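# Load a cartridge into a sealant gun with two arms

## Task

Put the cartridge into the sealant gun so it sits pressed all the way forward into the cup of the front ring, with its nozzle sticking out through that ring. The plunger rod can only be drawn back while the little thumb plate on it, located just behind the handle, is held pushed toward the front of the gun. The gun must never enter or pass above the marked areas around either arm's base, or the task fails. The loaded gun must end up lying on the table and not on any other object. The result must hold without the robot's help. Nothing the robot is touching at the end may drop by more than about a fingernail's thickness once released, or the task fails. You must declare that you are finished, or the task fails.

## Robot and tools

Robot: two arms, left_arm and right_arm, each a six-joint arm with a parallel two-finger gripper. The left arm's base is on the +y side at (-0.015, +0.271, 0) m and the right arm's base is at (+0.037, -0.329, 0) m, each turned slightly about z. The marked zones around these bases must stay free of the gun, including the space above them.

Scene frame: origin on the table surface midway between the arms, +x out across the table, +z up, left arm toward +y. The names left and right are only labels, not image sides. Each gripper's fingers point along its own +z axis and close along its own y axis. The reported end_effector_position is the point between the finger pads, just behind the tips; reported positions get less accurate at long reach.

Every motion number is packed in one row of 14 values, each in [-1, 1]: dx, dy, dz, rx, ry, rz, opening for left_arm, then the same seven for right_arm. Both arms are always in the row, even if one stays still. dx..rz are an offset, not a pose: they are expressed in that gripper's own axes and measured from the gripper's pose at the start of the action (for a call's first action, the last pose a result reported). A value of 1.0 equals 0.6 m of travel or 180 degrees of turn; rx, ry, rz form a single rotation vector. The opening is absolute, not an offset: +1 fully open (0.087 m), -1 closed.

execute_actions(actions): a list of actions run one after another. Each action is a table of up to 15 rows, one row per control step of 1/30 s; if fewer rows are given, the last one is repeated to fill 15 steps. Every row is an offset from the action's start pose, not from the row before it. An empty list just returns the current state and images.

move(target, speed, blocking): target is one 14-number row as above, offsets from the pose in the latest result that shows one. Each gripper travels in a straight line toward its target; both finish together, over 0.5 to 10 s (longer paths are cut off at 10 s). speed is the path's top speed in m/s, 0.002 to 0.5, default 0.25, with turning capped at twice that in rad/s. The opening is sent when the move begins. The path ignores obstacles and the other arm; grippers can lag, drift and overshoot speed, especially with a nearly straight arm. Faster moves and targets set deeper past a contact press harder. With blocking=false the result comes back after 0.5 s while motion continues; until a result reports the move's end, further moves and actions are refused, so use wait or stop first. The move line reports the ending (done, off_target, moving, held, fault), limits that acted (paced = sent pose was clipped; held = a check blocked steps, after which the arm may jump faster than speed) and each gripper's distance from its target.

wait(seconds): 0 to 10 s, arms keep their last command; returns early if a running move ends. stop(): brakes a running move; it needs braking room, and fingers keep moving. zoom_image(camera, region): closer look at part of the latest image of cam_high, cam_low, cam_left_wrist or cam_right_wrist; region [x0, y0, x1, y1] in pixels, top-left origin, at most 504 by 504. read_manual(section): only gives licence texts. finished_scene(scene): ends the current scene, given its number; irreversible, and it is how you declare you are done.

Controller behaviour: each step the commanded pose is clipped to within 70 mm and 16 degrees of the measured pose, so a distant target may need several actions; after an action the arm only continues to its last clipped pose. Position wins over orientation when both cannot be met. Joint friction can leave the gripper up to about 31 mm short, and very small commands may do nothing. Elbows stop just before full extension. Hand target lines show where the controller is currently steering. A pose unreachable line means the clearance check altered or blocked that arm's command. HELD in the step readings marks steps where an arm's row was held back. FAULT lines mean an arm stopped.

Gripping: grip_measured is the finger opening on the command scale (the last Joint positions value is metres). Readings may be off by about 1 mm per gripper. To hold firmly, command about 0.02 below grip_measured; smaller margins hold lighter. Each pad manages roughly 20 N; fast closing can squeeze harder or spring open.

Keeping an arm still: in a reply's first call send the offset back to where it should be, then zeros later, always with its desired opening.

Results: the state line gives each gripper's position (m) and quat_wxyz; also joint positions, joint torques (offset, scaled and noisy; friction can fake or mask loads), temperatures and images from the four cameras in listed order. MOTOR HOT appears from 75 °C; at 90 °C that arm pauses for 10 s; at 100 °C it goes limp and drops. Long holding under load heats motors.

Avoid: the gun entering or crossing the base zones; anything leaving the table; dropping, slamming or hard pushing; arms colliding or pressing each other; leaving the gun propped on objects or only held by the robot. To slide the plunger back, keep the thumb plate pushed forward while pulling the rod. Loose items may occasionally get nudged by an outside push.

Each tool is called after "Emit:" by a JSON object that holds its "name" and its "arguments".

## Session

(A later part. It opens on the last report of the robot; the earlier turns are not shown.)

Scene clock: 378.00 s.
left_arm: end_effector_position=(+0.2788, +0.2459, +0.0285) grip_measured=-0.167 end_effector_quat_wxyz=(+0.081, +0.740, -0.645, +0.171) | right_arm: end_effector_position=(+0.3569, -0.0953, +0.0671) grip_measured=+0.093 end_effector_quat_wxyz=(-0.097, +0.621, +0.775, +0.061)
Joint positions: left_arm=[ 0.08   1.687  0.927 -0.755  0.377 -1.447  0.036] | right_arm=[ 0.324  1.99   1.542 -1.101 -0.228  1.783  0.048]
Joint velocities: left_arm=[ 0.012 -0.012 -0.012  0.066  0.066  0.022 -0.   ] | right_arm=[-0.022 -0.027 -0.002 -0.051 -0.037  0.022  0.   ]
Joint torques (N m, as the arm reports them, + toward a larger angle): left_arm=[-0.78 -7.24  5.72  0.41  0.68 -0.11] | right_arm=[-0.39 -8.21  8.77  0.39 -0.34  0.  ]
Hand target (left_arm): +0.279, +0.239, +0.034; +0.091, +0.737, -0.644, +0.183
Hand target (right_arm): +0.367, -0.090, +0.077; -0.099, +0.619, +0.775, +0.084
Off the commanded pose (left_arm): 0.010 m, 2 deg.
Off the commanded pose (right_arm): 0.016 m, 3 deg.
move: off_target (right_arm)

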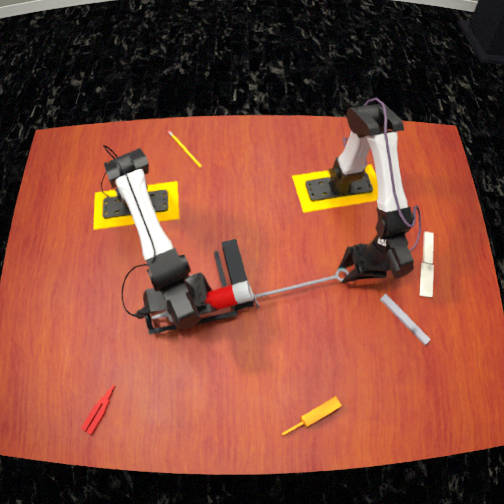

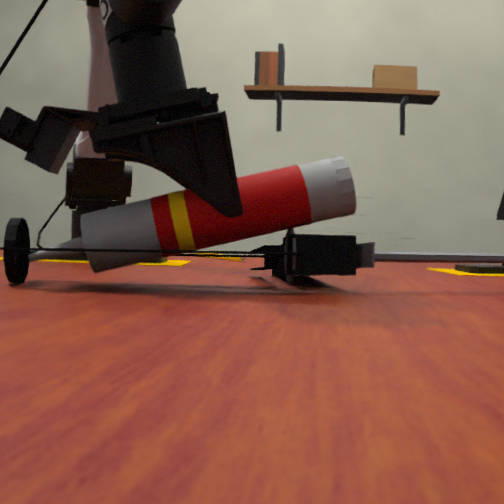

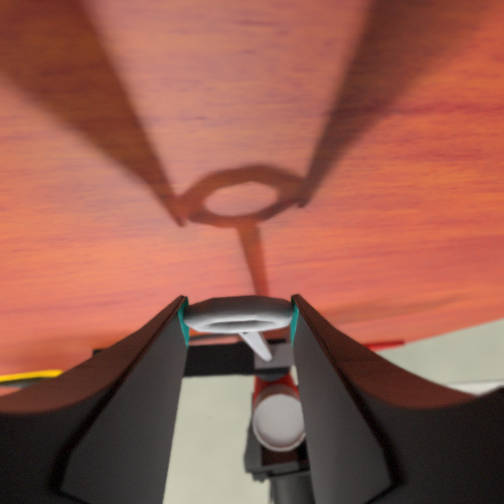

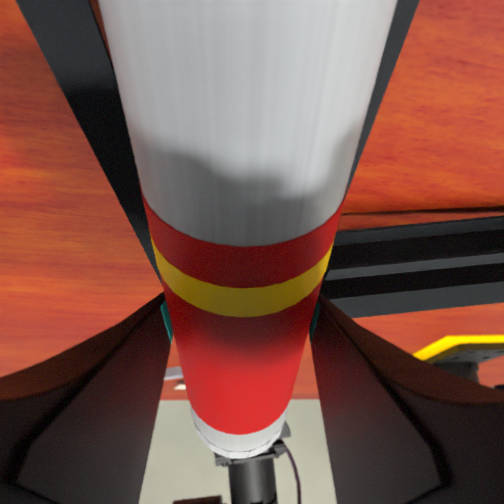

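Emit:
{"name": "move", "arguments": {"target": [0.015,0,-0.005,0,0.01,0,-0.26, 0.005,0.022,-0.028,-0.015,0.01,0,0.05], "speed": 0.03}}

Emit:
{"name": "zoom_image", "arguments": {"camera": "cam_low", "region": [0,180,140,290]}}

Scene clock: 385.43 s.
left_arm: end_effector_position=(+0.2788, +0.2459, +0.0285) grip_measured=-0.167 end_effector_quat_wxyz=(+0.081, +0.740, -0.645, +0.171) | right_arm: end_effector_position=(+0.3590, -0.0981, +0.0672) grip_measured=+0.093 end_effector_quat_wxyz=(-0.097, +0.625, +0.772, +0.061)
Joint positions: left_arm=[ 0.08   1.687  0.927 -0.755  0.377 -1.447  0.036] | right_arm=[ 0.315  1.99   1.542 -1.101 -0.229  1.783  0.048]
Joint velocities: left_arm=[ 0.012 -0.017 -0.012  0.022  0.007  0.051  0.   ] | right_arm=[ 0.012  0.002 -0.007 -0.007  0.007  0.037  0.   ]
Joint torques (N m, as the arm reports them, + toward a larger angle): left_arm=[-0.75 -7.16  5.76  0.39  0.67 -0.11] | right_arm=[-0.56 -9.27  9.09  0.32 -0.32  0.01]
Hand target (left_arm): +0.279, +0.239, +0.034; +0.091, +0.737, -0.644, +0.183
Hand target (right_arm): +0.370, -0.094, +0.084; -0.094, +0.622, +0.772, +0.089
Off the commanded pose (left_arm): 0.010 m, 2 deg.
Off the commanded pose (right_arm): 0.021 m, 3 deg.
move: off_target (right_arm)

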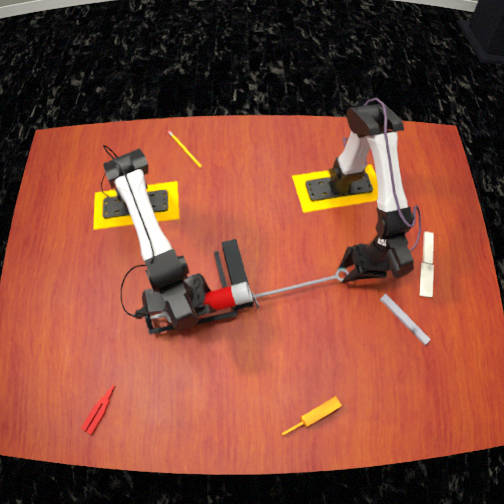

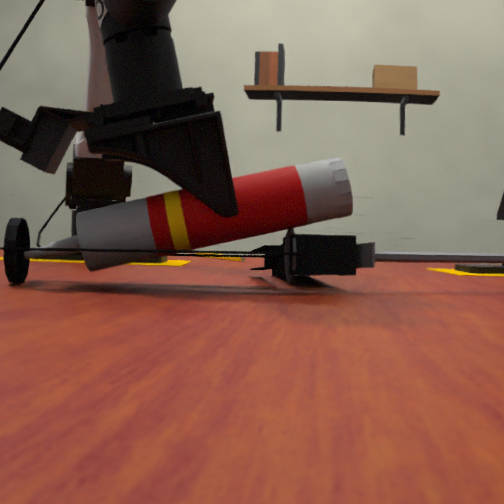

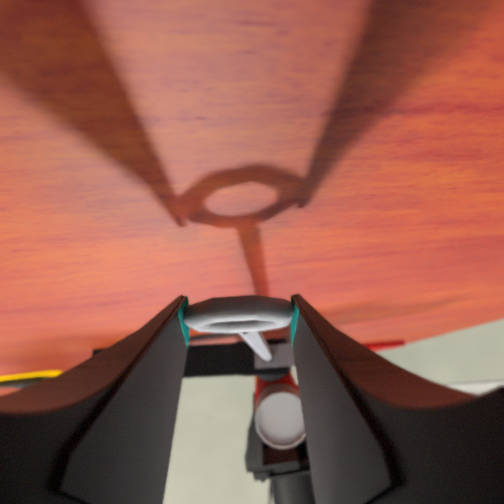

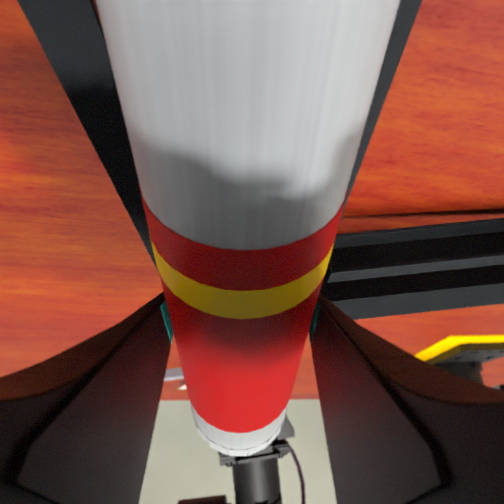

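Region (0, 180, 140, 290) of cam_low's 504x504 image, scaled by 3.600, with more detail than that image has; it fills the top 396 rows of this view, and the rest is white.

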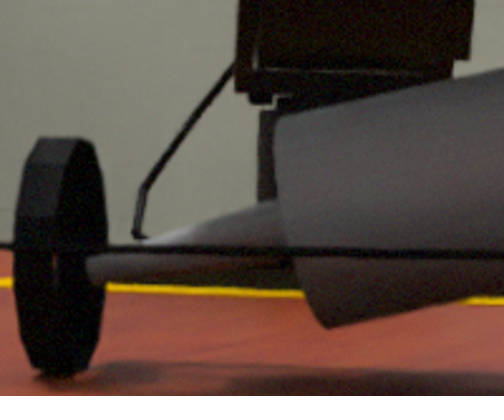

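Emit:
{"name": "move", "arguments": {"target": [0.015,0,-0.005,0,0.01,0,-0.26, 0.016,0.03,-0.034,-0.025,0.012,0,0.05], "speed": 0.03}}

Emit:
{"name": "zoom_image", "arguments": {"camera": "cam_low", "region": [0,180,140,290]}}

Scene clock: 392.40 s.
left_arm: end_effector_position=(+0.2788, +0.2459, +0.0285) grip_measured=-0.167 end_effector_quat_wxyz=(+0.081, +0.740, -0.645, +0.171) | right_arm: end_effector_position=(+0.3609, -0.0981, +0.0669) grip_measured=+0.093 end_effector_quat_wxyz=(-0.093, +0.627, +0.771, +0.063)
Joint positions: left_arm=[ 0.08   1.687  0.927 -0.755  0.377 -1.447  0.036] | right_arm=[ 0.315  1.99   1.542 -1.094 -0.224  1.789  0.048]
Joint velocities: left_arm=[-0.007 -0.012 -0.012  0.051 -0.007  0.022 -0.   ] | right_arm=[ 0.007  0.002  0.007 -0.081 -0.037  0.007  0.001]
Joint torques (N m, as the arm reports them, + toward a larger angle): left_arm=[-0.82 -7.14  5.75  0.38  0.66 -0.1 ] | right_arm=[ -0.37 -10.13   9.01   0.48  -0.37   0.17]
Hand target (left_arm): +0.279, +0.239, +0.034; +0.091, +0.737, -0.644, +0.182
Hand target (right_arm): +0.375, -0.090, +0.089; -0.087, +0.627, +0.768, +0.103
Off the commanded pose (left_arm): 0.009 m, 2 deg.
Off the commanded pose (right_arm): 0.028 m, 5 deg.
move: off_target (right_arm)

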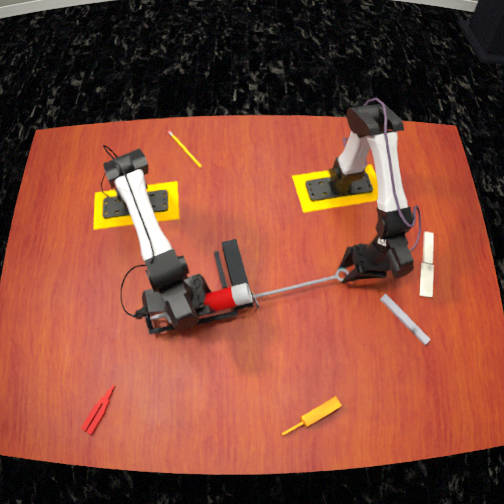

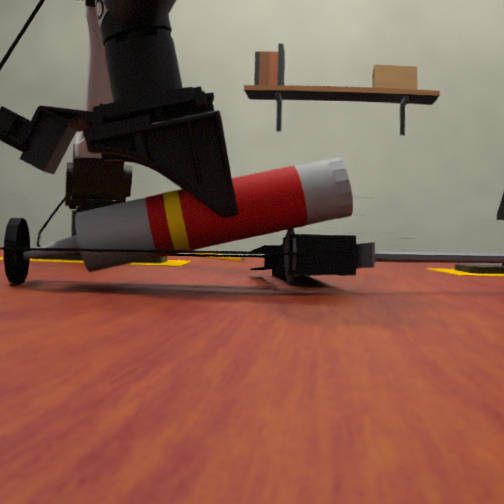

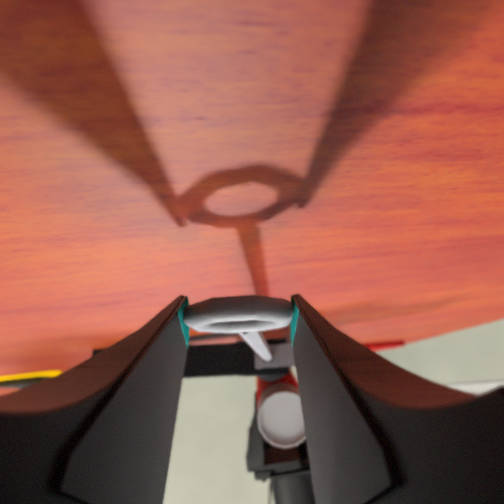

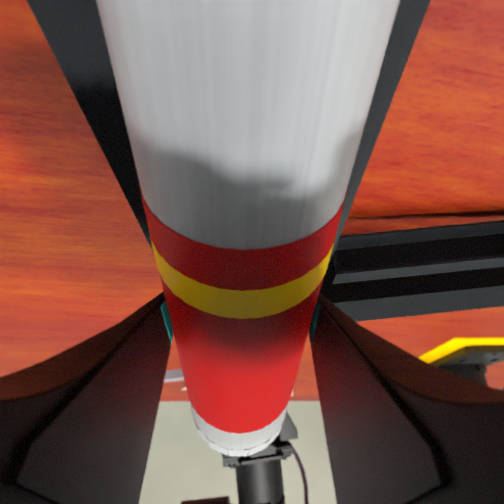

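Region (0, 180, 140, 290) of cam_low's 504x504 image, scaled by 3.600, with more detail than that image has; it fills the top 396 rows of this view, and the rest is white.

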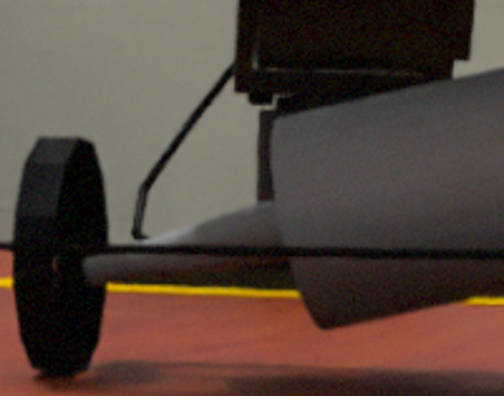

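Emit:
{"name": "move", "arguments": {"target": [-0.062,0.006,-0.026,0,0.005,0,-0.26, 0,0.012,-0.02,-0.012,0.01,-0.018,0.05], "speed": 0.03}}

Emit:
{"name": "zoom_image", "arguments": {"camera": "cam_low", "region": [0,180,140,290]}}

Scene clock: 403.17 s.
left_arm: end_effector_position=(+0.2638, +0.2810, +0.0242) grip_measured=-0.167 end_effector_quat_wxyz=(+0.086, +0.743, -0.641, +0.172) | right_arm: end_effector_position=(+0.3618, -0.1036, +0.0663) grip_measured=+0.093 end_effector_quat_wxyz=(-0.088, +0.609, +0.786, +0.065)
Joint positions: left_arm=[ 0.223  1.706  0.927 -0.798  0.386 -1.303  0.036] | right_arm=[ 0.303  1.99   1.542 -1.094 -0.216  1.73   0.048]
Joint velocities: left_arm=[-0.032 -0.022 -0.002 -0.051  0.007  0.022  0.   ] | right_arm=[ 0.002 -0.007 -0.002  0.095 -0.066 -0.022  0.   ]
Joint torques (N m, as the arm reports them, + toward a larger angle): left_arm=[ 0.76 -5.42  7.96  0.15  0.47  0.16] | right_arm=[-0.57 -9.38  7.39  0.42 -0.45 -0.03]
Hand target (left_arm): +0.269, +0.285, +0.030; +0.086, +0.739, -0.644, +0.179
Hand target (right_arm): +0.369, -0.099, +0.078; -0.092, +0.605, +0.786, +0.090
Off the commanded pose (left_arm): 0.008 m, 1 deg.
Off the commanded pose (right_arm): 0.015 m, 3 deg.
move: off_target (right_arm)

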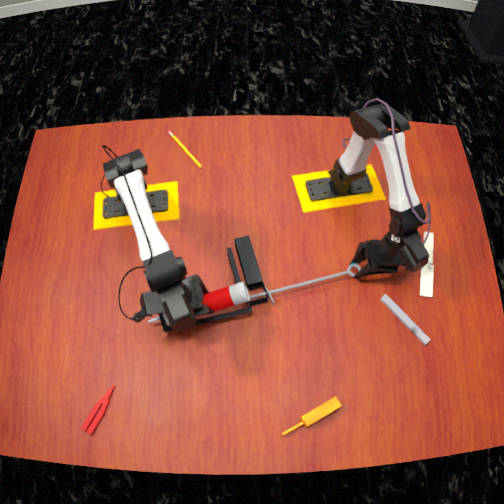

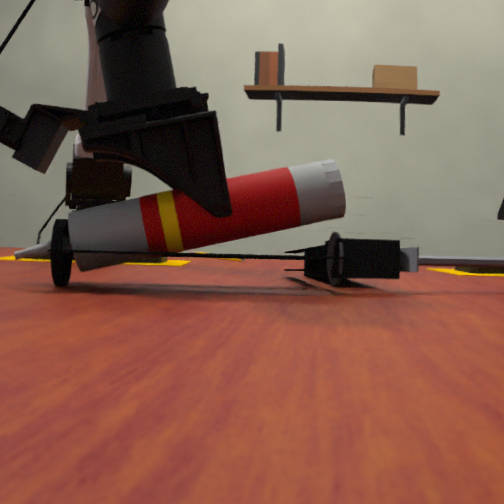

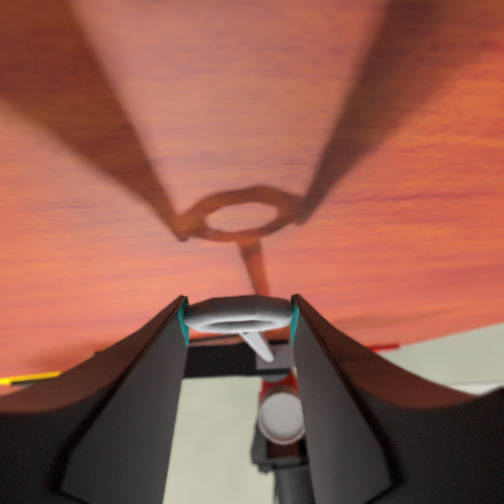

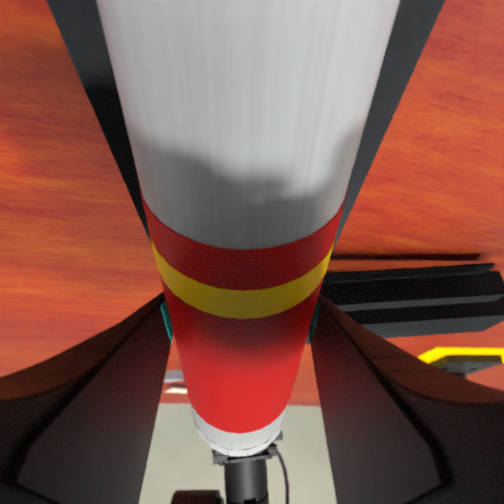

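Region (0, 180, 140, 290) of cam_low's 504x504 image, scaled by 3.600, with more detail than that image has; it fills the top 396 rows of this view, and the rest is white.

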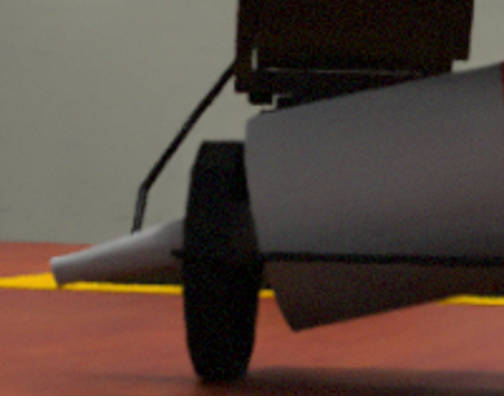

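Emit:
{"name": "move", "arguments": {"target": [-0.028,0,-0.02,0,0.0,0,-0.26, -0.012,0.0,0.024,0,0.01,0,0.05], "speed": 0.012}}

Emit:
{"name": "zoom_image", "arguments": {"camera": "cam_low", "region": [0,180,140,290]}}

Scene clock: 413.00 s.
left_arm: end_effector_position=(+0.2567, +0.2873, +0.0276) grip_measured=-0.167 end_effector_quat_wxyz=(+0.097, +0.743, -0.636, +0.183) | right_arm: end_effector_position=(+0.3588, -0.0987, +0.0586) grip_measured=+0.093 end_effector_quat_wxyz=(-0.100, +0.602, +0.788, +0.078)
Joint positions: left_arm=[ 0.272  1.706  0.927 -0.83   0.416 -1.255  0.036] | right_arm=[ 0.303  1.99   1.499 -1.041 -0.252  1.718  0.048]
Joint velocities: left_arm=[-0.007  0.017  0.002  0.022 -0.051 -0.051 -0.   ] | right_arm=[-0.007 -0.017 -0.002  0.066  0.037  0.095  0.   ]
Joint torques (N m, as the arm reports them, + toward a larger angle): left_arm=[ 1.6  -5.41  8.19  0.1  -0.01  0.25] | right_arm=[-1.57 -7.76  4.85  0.48 -0.05 -0.05]
Hand target (left_arm): +0.260, +0.300, +0.030; +0.085, +0.743, -0.641, +0.173
Hand target (right_arm): +0.362, -0.107, +0.051; -0.100, +0.607, +0.785, +0.074
Off the commanded pose (left_arm): 0.014 m, 2 deg.
Off the commanded pose (right_arm): 0.012 m, 1 deg.
move: off_target (left_arm, right_arm)

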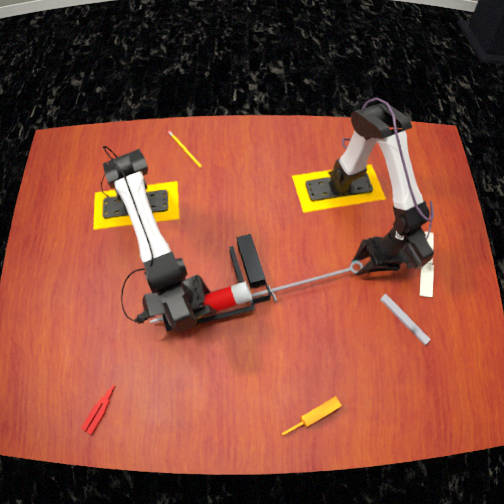

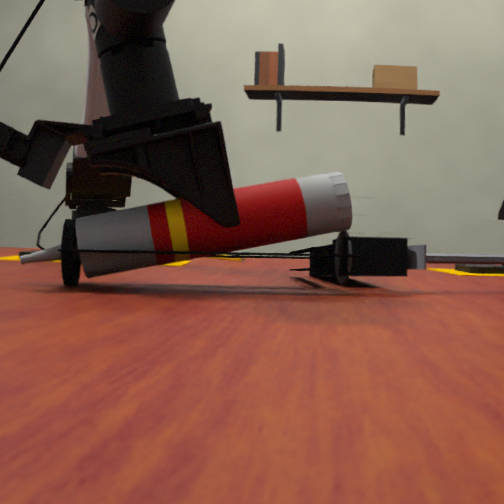

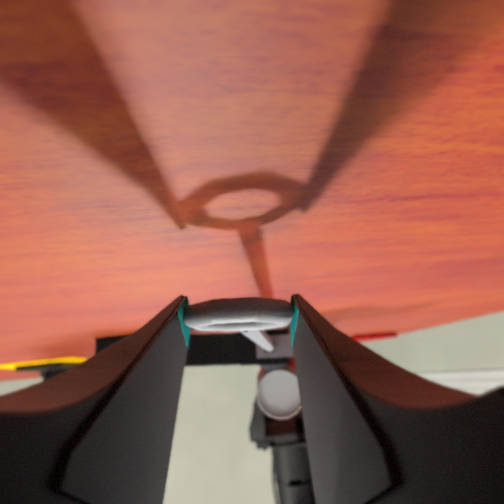

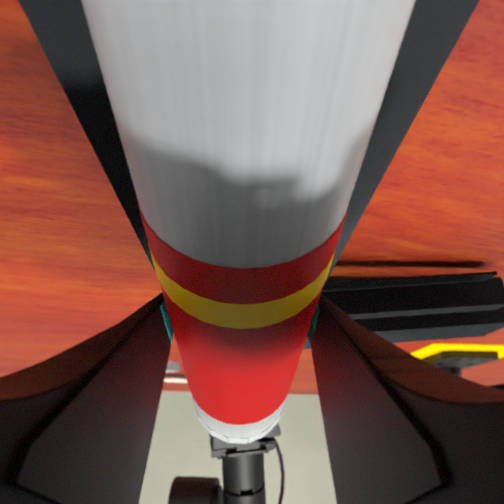

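Region (0, 180, 140, 290) of cam_low's 504x504 image, scaled by 3.600, with more detail than that image has; it fills the top 396 rows of this view, and the rest is white.

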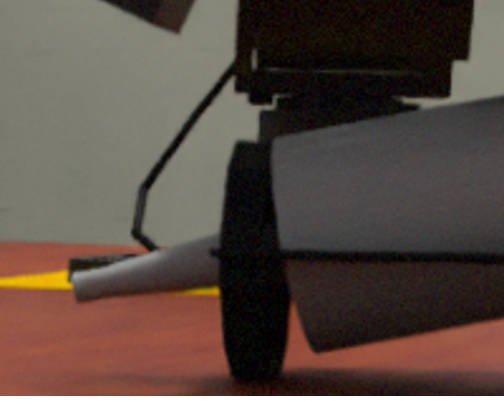

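Emit:
{"name": "move", "arguments": {"target": [-0.015,-0.008,-0.01,0,-0.005,0,-0.26, -0.012,0.0,0.02,0,0,0,0.05], "speed": 0.01}}

Emit:
{"name": "zoom_image", "arguments": {"camera": "cam_low", "region": [0,180,140,290]}}

Scene clock: 418.23 s.
left_arm: end_effector_position=(+0.2557, +0.2905, +0.0267) grip_measured=-0.167 end_effector_quat_wxyz=(+0.094, +0.744, -0.636, +0.180) | right_arm: end_effector_position=(+0.3575, -0.1017, +0.0484) grip_measured=+0.093 end_effector_quat_wxyz=(-0.097, +0.603, +0.789, +0.070)
Joint positions: left_arm=[ 0.28   1.706  0.927 -0.83   0.407 -1.248  0.036] | right_arm=[ 0.303  2.     1.477 -1.02  -0.238  1.716  0.048]
Joint velocities: left_arm=[-0.007 -0.012  0.007 -0.037 -0.007  0.081 -0.001] | right_arm=[-0.012  0.002  0.002 -0.066 -0.007  0.022 -0.   ]
Joint torques (N m, as the arm reports them, + toward a larger angle): left_arm=[ 1.15 -5.27  8.01  0.06  0.23  0.12] | right_arm=[-0.53 -8.4   4.78  0.55 -0.23 -0.03]
Hand target (left_arm): +0.259, +0.298, +0.030; +0.092, +0.745, -0.637, +0.178
Hand target (right_arm): +0.360, -0.102, +0.045; -0.100, +0.602, +0.789, +0.078
Off the commanded pose (left_arm): 0.009 m, 0 deg.
Off the commanded pose (right_arm): 0.004 m, 1 deg.
move: done

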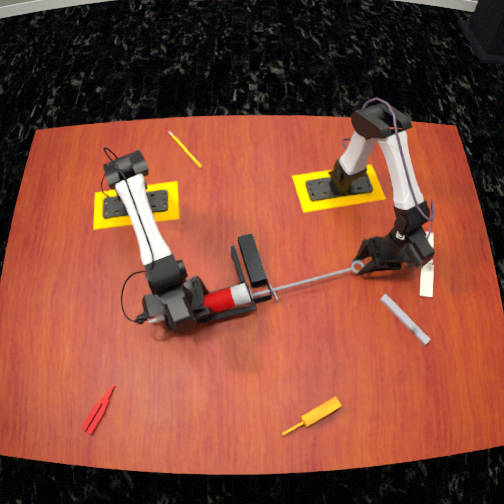

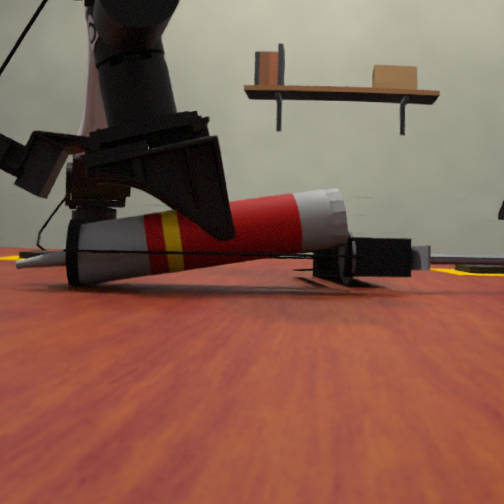

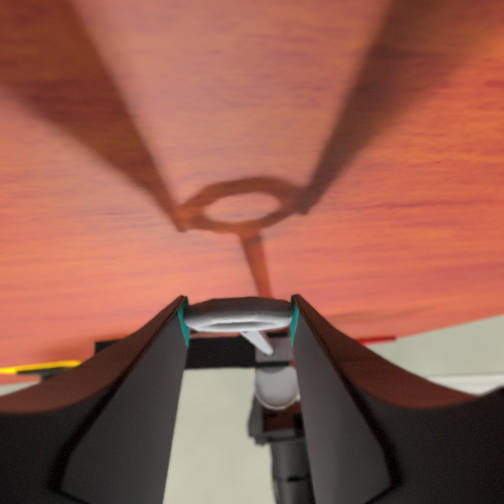

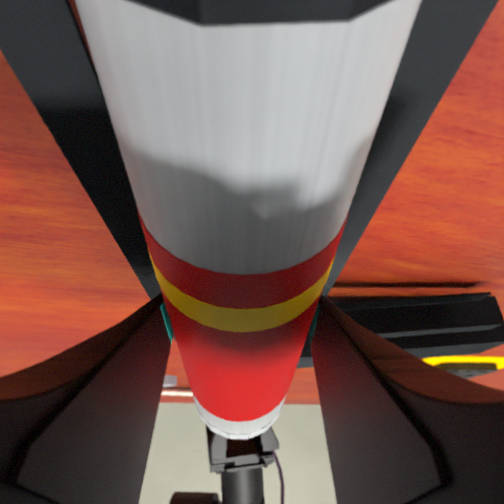

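Region (0, 180, 140, 290) of cam_low's 504x504 image, scaled by 3.600, with more detail than that image has; it fills the top 396 rows of this view, and the rest is white.

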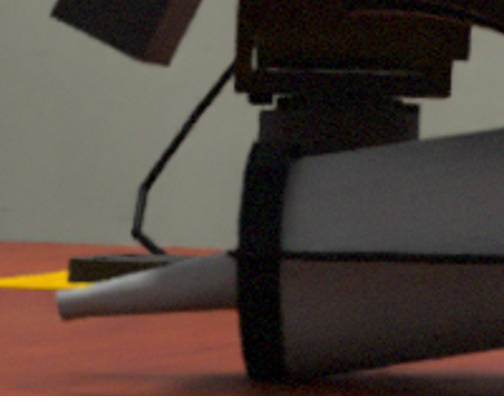

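Emit:
{"name": "move", "arguments": {"target": [-0.03,-0.008,-0.015,0,-0.012,0,-0.26, -0.02,0.004,-0.005,0,-0.03,0,0.05], "speed": 0.03}}

Emit:
{"name": "zoom_image", "arguments": {"camera": "cam_low", "region": [0,180,140,290]}}

Scene clock: 426.03 s.
left_arm: end_effector_position=(+0.2556, +0.2939, +0.0306) grip_measured=-0.167 end_effector_quat_wxyz=(+0.097, +0.742, -0.637, +0.186) | right_arm: end_effector_position=(+0.3536, -0.1019, +0.0451) grip_measured=+0.093 end_effector_quat_wxyz=(-0.085, +0.597, +0.796, +0.056)
Joint positions: left_arm=[ 0.298  1.71   0.942 -0.852  0.42  -1.223  0.036] | right_arm=[ 0.321  2.002  1.477 -1.03  -0.204  1.716  0.048]
Joint velocities: left_arm=[-0.002 -0.022 -0.007 -0.007 -0.037  0.007 -0.001] | right_arm=[-0.012  0.007 -0.002 -0.007  0.081 -0.037 -0.   ]
Joint torques (N m, as the arm reports them, + toward a larger angle): left_arm=[ 1.91 -5.48  7.7   0.18 -0.26  0.14] | right_arm=[-0.88 -8.4   8.59  0.07  0.63  0.12]
Hand target (left_arm): +0.257, +0.311, +0.029; +0.082, +0.748, -0.637, +0.167
Hand target (right_arm): +0.363, -0.113, +0.049; -0.060, +0.605, +0.793, +0.042
Off the commanded pose (left_arm): 0.017 m, 3 deg.
Off the commanded pose (right_arm): 0.015 m, 4 deg.
move: off_target (left_arm, right_arm)

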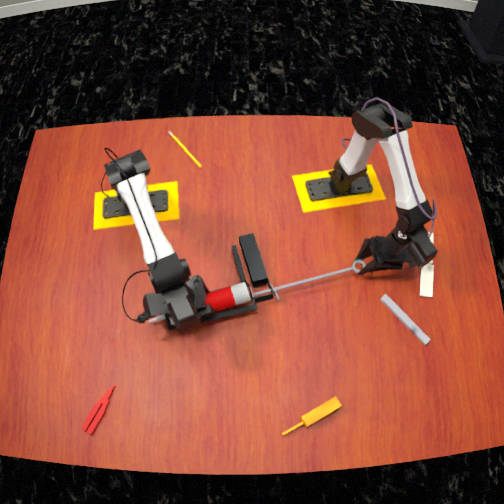

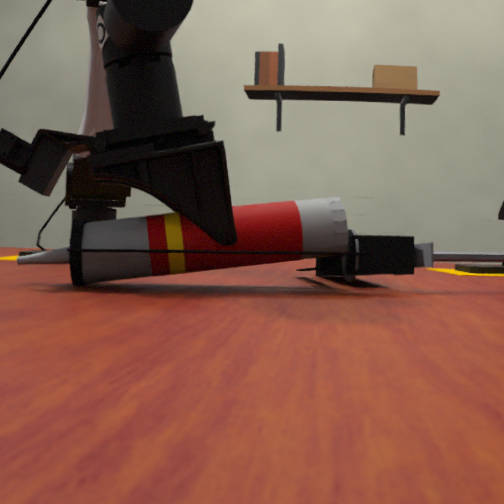

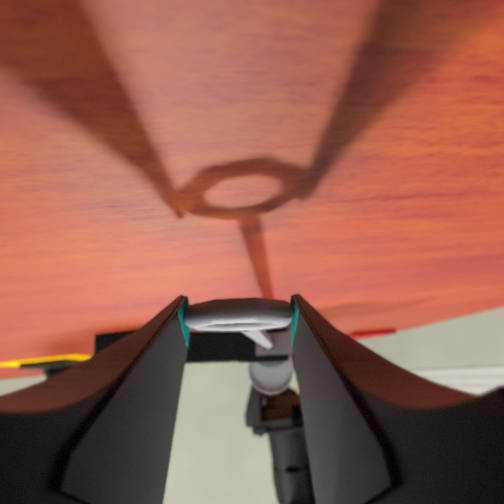

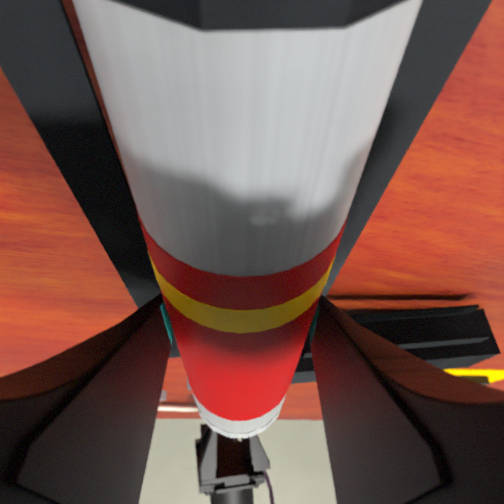

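Region (0, 180, 140, 290) of cam_low's 504x504 image, scaled by 3.600, with more detail than that image has; it fills the top 396 rows of this view, and the rest is white.

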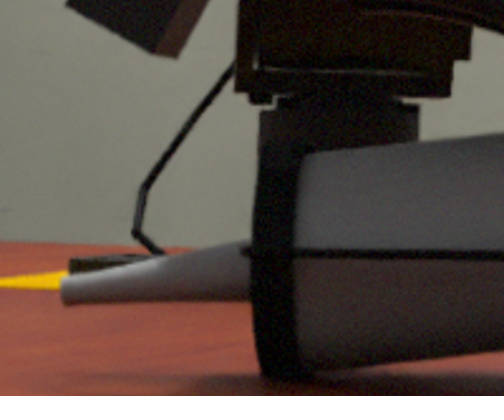

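Emit:
{"name": "execute_actions", "arguments": {"actions": [[[-0.028,0.015,-0.006,0,-0.015,0,-0.26, -0.022,0.015,0.0,-0.01,-0.022,0,0.05],[-0.028,0.015,-0.006,0,-0.015,0,-0.26, -0.022,0.015,0.002,-0.01,-0.023,0,0.05],[-0.028,0.015,-0.006,0,-0.015,0,-0.26, -0.022,0.015,0.004,-0.01,-0.024,0,0.05],[-0.028,0.015,-0.006,0,-0.015,0,-0.26, -0.022,0.015,0.006,-0.01,-0.025,0,0.05],[-0.028,0.015,-0.006,0,-0.015,0,-0.26, -0.022,0.015,0.008,-0.01,-0.026,0,0.05],[-0.028,0.015,-0.006,0,-0.015,0,-0.26, -0.022,0.015,0.01,-0.01,-0.027,0,0.05],[-0.028,0.015,-0.006,0,-0.015,0,-0.26, -0.022,0.015,0.012,-0.01,-0.028,0,0.05],[-0.028,0.015,-0.006,0,-0.015,0,-0.26, -0.022,0.015,0.014,-0.01,-0.03,0,0.05]]]}}

Emit:
{"name": "zoom_image", "arguments": {"camera": "cam_low", "region": [40,180,380,300]}}

Scene clock: 436.87 s.
left_arm: end_effector_position=(+0.2541, +0.2974, +0.0313) grip_measured=-0.167 end_effector_quat_wxyz=(+0.097, +0.742, -0.635, +0.190) | right_arm: end_effector_position=(+0.3544, -0.0985, +0.0374) grip_measured=+0.093 end_effector_quat_wxyz=(-0.070, +0.594, +0.800, +0.048)
Joint positions: left_arm=[ 0.316  1.71   0.942 -0.856  0.426 -1.207  0.036] | right_arm=[ 0.344  2.016  1.477 -1.012 -0.168  1.728  0.048]
Joint velocities: left_arm=[-0.007  0.002  0.007 -0.051  0.037 -0.037  0.   ] | right_arm=[ 0.012 -0.012  0.007 -0.037  0.051 -0.066 -0.   ]
Joint torques (N m, as the arm reports them, + toward a larger angle): left_arm=[ 1.86 -8.14  3.88  0.33 -0.32  0.21] | right_arm=[-0.71 -8.76  6.06  0.42  0.71  0.06]
Hand target (left_arm): +0.244, +0.308, +0.027; +0.083, +0.746, -0.639, +0.169
Hand target (right_arm): +0.365, -0.110, +0.035; -0.039, +0.601, +0.798, +0.040
Off the commanded pose (left_arm): 0.016 m, 3 deg.
Off the commanded pose (right_arm): 0.016 m, 4 deg.
Step readings (end_effector_position):
0: left_arm (+0.2555, +0.2939, +0.0306) | right_arm (+0.3536, -0.1019, +0.0450)
1: left_arm (+0.2554, +0.2942, +0.0307) | right_arm (+0.3538, -0.1017, +0.0450)
2: left_arm (+0.2554, +0.2945, +0.0311) | right_arm (+0.3538, -0.1014, +0.0449)
4: left_arm (+0.2547, +0.2958, +0.0313) | right_arm (+0.3535, -0.0999, +0.0446)
8: left_arm (+0.2542, +0.2973, +0.0313) | right_arm (+0.3536, -0.0983, +0.0430)
15: end_effector_position above

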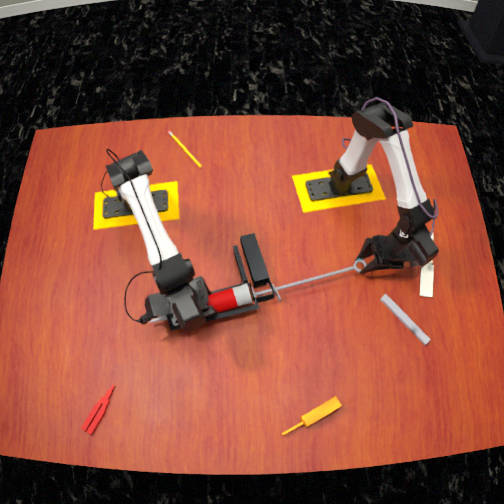

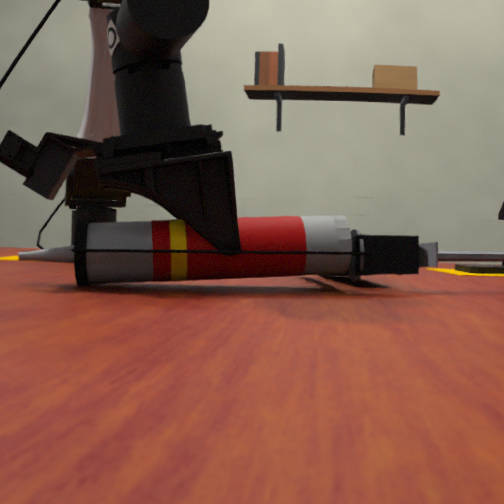

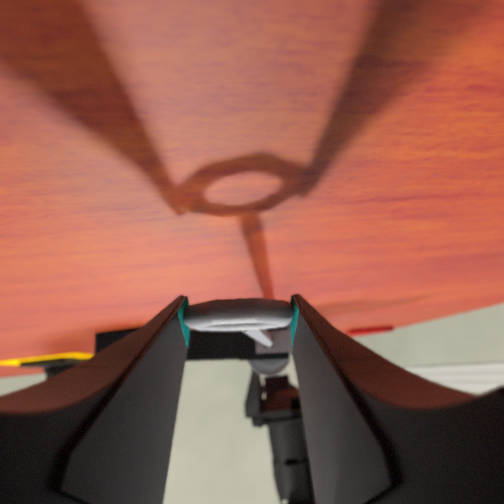

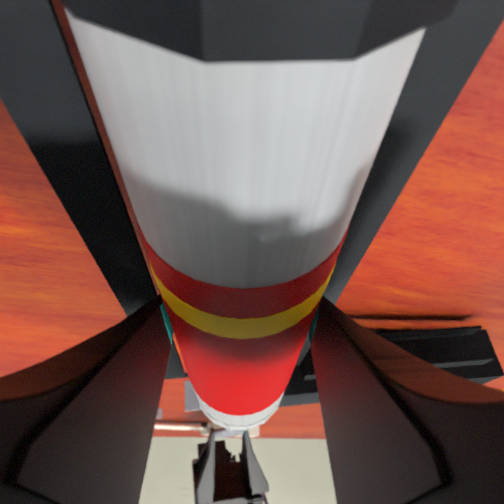

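Region (40, 180, 380, 300) of cam_low's 504x504 image, scaled by 1.482, with more detail than that image has; it fills the top 178 rows of this view, and the rest is white.

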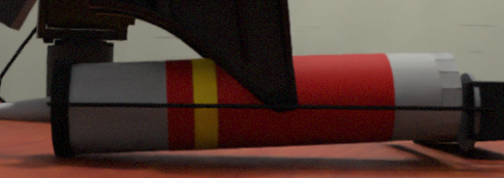

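Emit:
{"name": "execute_actions", "arguments": {"actions": [[[-0.03,0.008,-0.005,0,-0.015,0,-0.26, -0.022,0.012,0.004,-0.01,-0.022,0,0.05],[-0.032,0.008,0,0,-0.015,0,-0.26, -0.022,0.012,0.005,-0.01,-0.022,0,0.05],[-0.034,0.008,0.004,0,-0.015,0,-0.26, -0.022,0.012,0.006,-0.01,-0.022,0,0.05],[-0.036,0.008,0.008,0,-0.015,0,-0.26, -0.022,0.012,0.007,-0.01,-0.022,0,0.05],[-0.038,0.008,0.012,0,-0.015,0,-0.26, -0.022,0.012,0.008,-0.01,-0.022,0,0.05],[-0.04,0.008,0.016,0,-0.015,0,-0.26, -0.022,0.012,0.009,-0.01,-0.022,0,0.05],[-0.042,0.008,0.02,0,-0.015,0,-0.26, -0.022,0.012,0.01,-0.01,-0.022,0,0.05],[-0.043,0.008,0.024,0,-0.015,0,-0.26, -0.022,0.012,0.01,-0.01,-0.022,0,0.05]],[[-0.015,0,0,0,-0.005,0,-0.26, -0.01,0.005,0,0,-0.01,0,0.07],[-0.015,0,0,0,-0.005,0,-0.26, -0.01,0.005,0,0,-0.01,0,0.08],[-0.015,0,0,0,-0.005,0,-0.26, -0.01,0.005,0,0,-0.01,0,0.085],[-0.015,0,0,0,-0.005,0,-0.26, -0.01,0.005,0,0,-0.01,0,0.088],[-0.015,0,0,0,-0.005,0,-0.26, -0.01,0.005,0,0,-0.01,0,0.09],[-0.015,0,0,0,-0.005,0,-0.26, -0.01,0.005,0,0,-0.01,0,0.092],[-0.015,0,0,0,-0.005,0,-0.26, -0.01,0.005,0,0,-0.01,0,0.094],[-0.015,0,0,0,-0.005,0,-0.26, -0.01,0.005,0,0,-0.01,0,0.097],[-0.015,0,0,0,-0.005,0,-0.26, -0.01,0.005,0,0,-0.01,0,0.1],[-0.015,0,0,0,-0.005,0,-0.26, -0.01,0.005,0,0,-0.01,0,0.11],[-0.015,0,0,0,-0.005,0,-0.26, -0.01,0.005,0,0,-0.01,0,0.13],[-0.015,0,0,0,-0.005,0,-0.26, -0.01,0.005,0,0,-0.01,0,0.16]]]}}

Emit:
{"name": "zoom_image", "arguments": {"camera": "cam_low", "region": [40,180,380,300]}}

Scene clock: 463.73 s.
left_arm: end_effector_position=(+0.2499, +0.3017, +0.0200) grip_measured=-0.167 end_effector_quat_wxyz=(+0.106, +0.749, -0.627, +0.187) | right_arm: end_effector_position=(+0.3557, -0.0952, +0.0337) grip_measured=+0.159 end_effector_quat_wxyz=(-0.060, +0.590, +0.804, +0.047)
Joint positions: left_arm=[ 0.339  1.742  0.925 -0.832  0.425 -1.2    0.036] | right_arm=[ 0.357  2.024  1.477 -0.995 -0.151  1.732  0.051]
Joint velocities: left_arm=[ 0.007 -0.017  0.012 -0.051 -0.037 -0.007 -0.   ] | right_arm=[-0.007  0.012 -0.007 -0.007  0.066 -0.022 -0.001]
Joint torques (N m, as the arm reports them, + toward a larger angle): left_arm=[ 1.   -5.66  5.55  0.28  0.22  0.18] | right_arm=[-0.2  -8.52  7.4   0.28  0.17  0.07]
Hand target (left_arm): +0.249, +0.308, +0.017; +0.101, +0.748, -0.630, +0.183
Hand target (right_arm): +0.361, -0.099, +0.036; -0.049, +0.591, +0.804, +0.045
Off the commanded pose (left_arm): 0.007 m, 1 deg.
Off the commanded pose (right_arm): 0.007 m, 1 deg.
Step readings (end_effector_position; steps 1 to 15: 1st action; 16 to 30: 2nd action):
0: left_arm (+0.2541, +0.2974, +0.0313) | right_arm (+0.3546, -0.0984, +0.0372)
1: left_arm (+0.2540, +0.2976, +0.0315) | right_arm (+0.3546, -0.0983, +0.0371)
2: left_arm (+0.2538, +0.2981, +0.0317) | right_arm (+0.3547, -0.0979, +0.0370)
4: left_arm (+0.2535, +0.2995, +0.0318) | right_arm (+0.3548, -0.0962, +0.0369)
8: left_arm (+0.2527, +0.3006, +0.0279) | right_arm (+0.3560, -0.0944, +0.0369)
15: left_arm (+0.2505, +0.3002, +0.0204) | right_arm (+0.3568, -0.0938, +0.0369)
16: left_arm (+0.2505, +0.3000, +0.0205) | right_arm (+0.3565, -0.0935, +0.0369)
17: left_arm (+0.2505, +0.3000, +0.0205) | right_arm (+0.3562, -0.0934, +0.0369)
19: left_arm (+0.2505, +0.3000, +0.0205) | right_arm (+0.3561, -0.0935, +0.0369)
23: left_arm (+0.2505, +0.3000, +0.0205) | right_arm (+0.3561, -0.0935, +0.0366)
30: end_effector_position above

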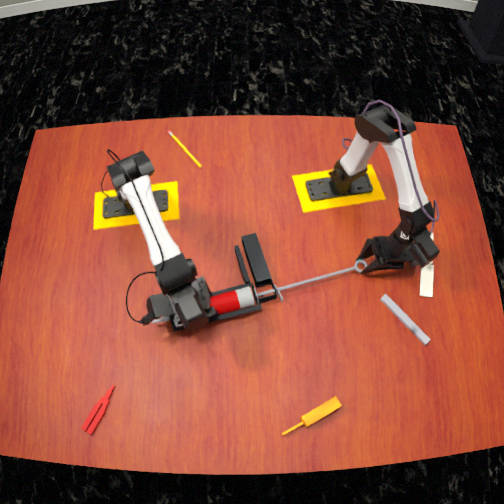

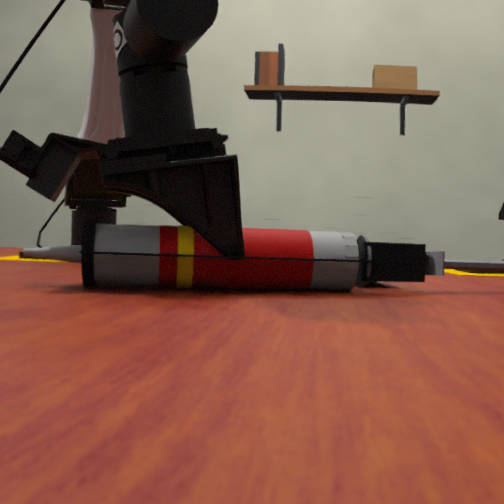

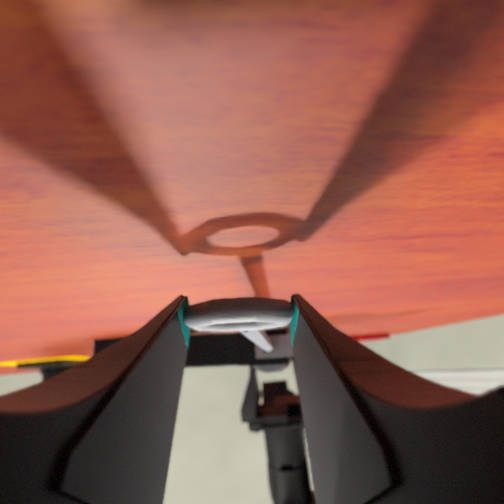

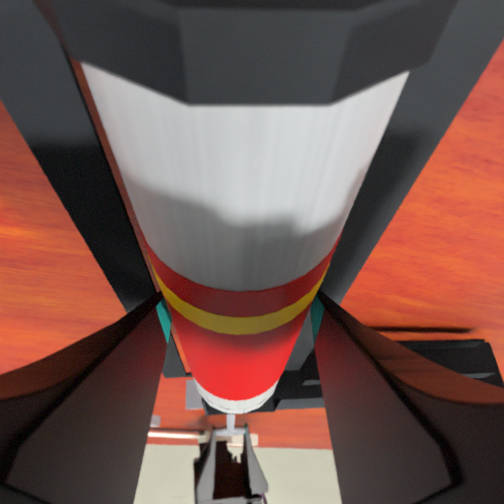

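Region (40, 180, 380, 300) of cam_low's 504x504 image, scaled by 1.482, with more detail than that image has; it fills the top 178 rows of this view, and the rest is white.

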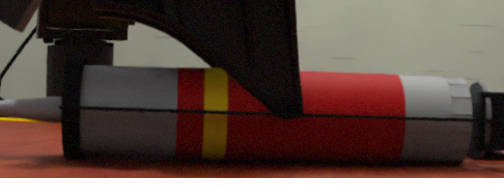

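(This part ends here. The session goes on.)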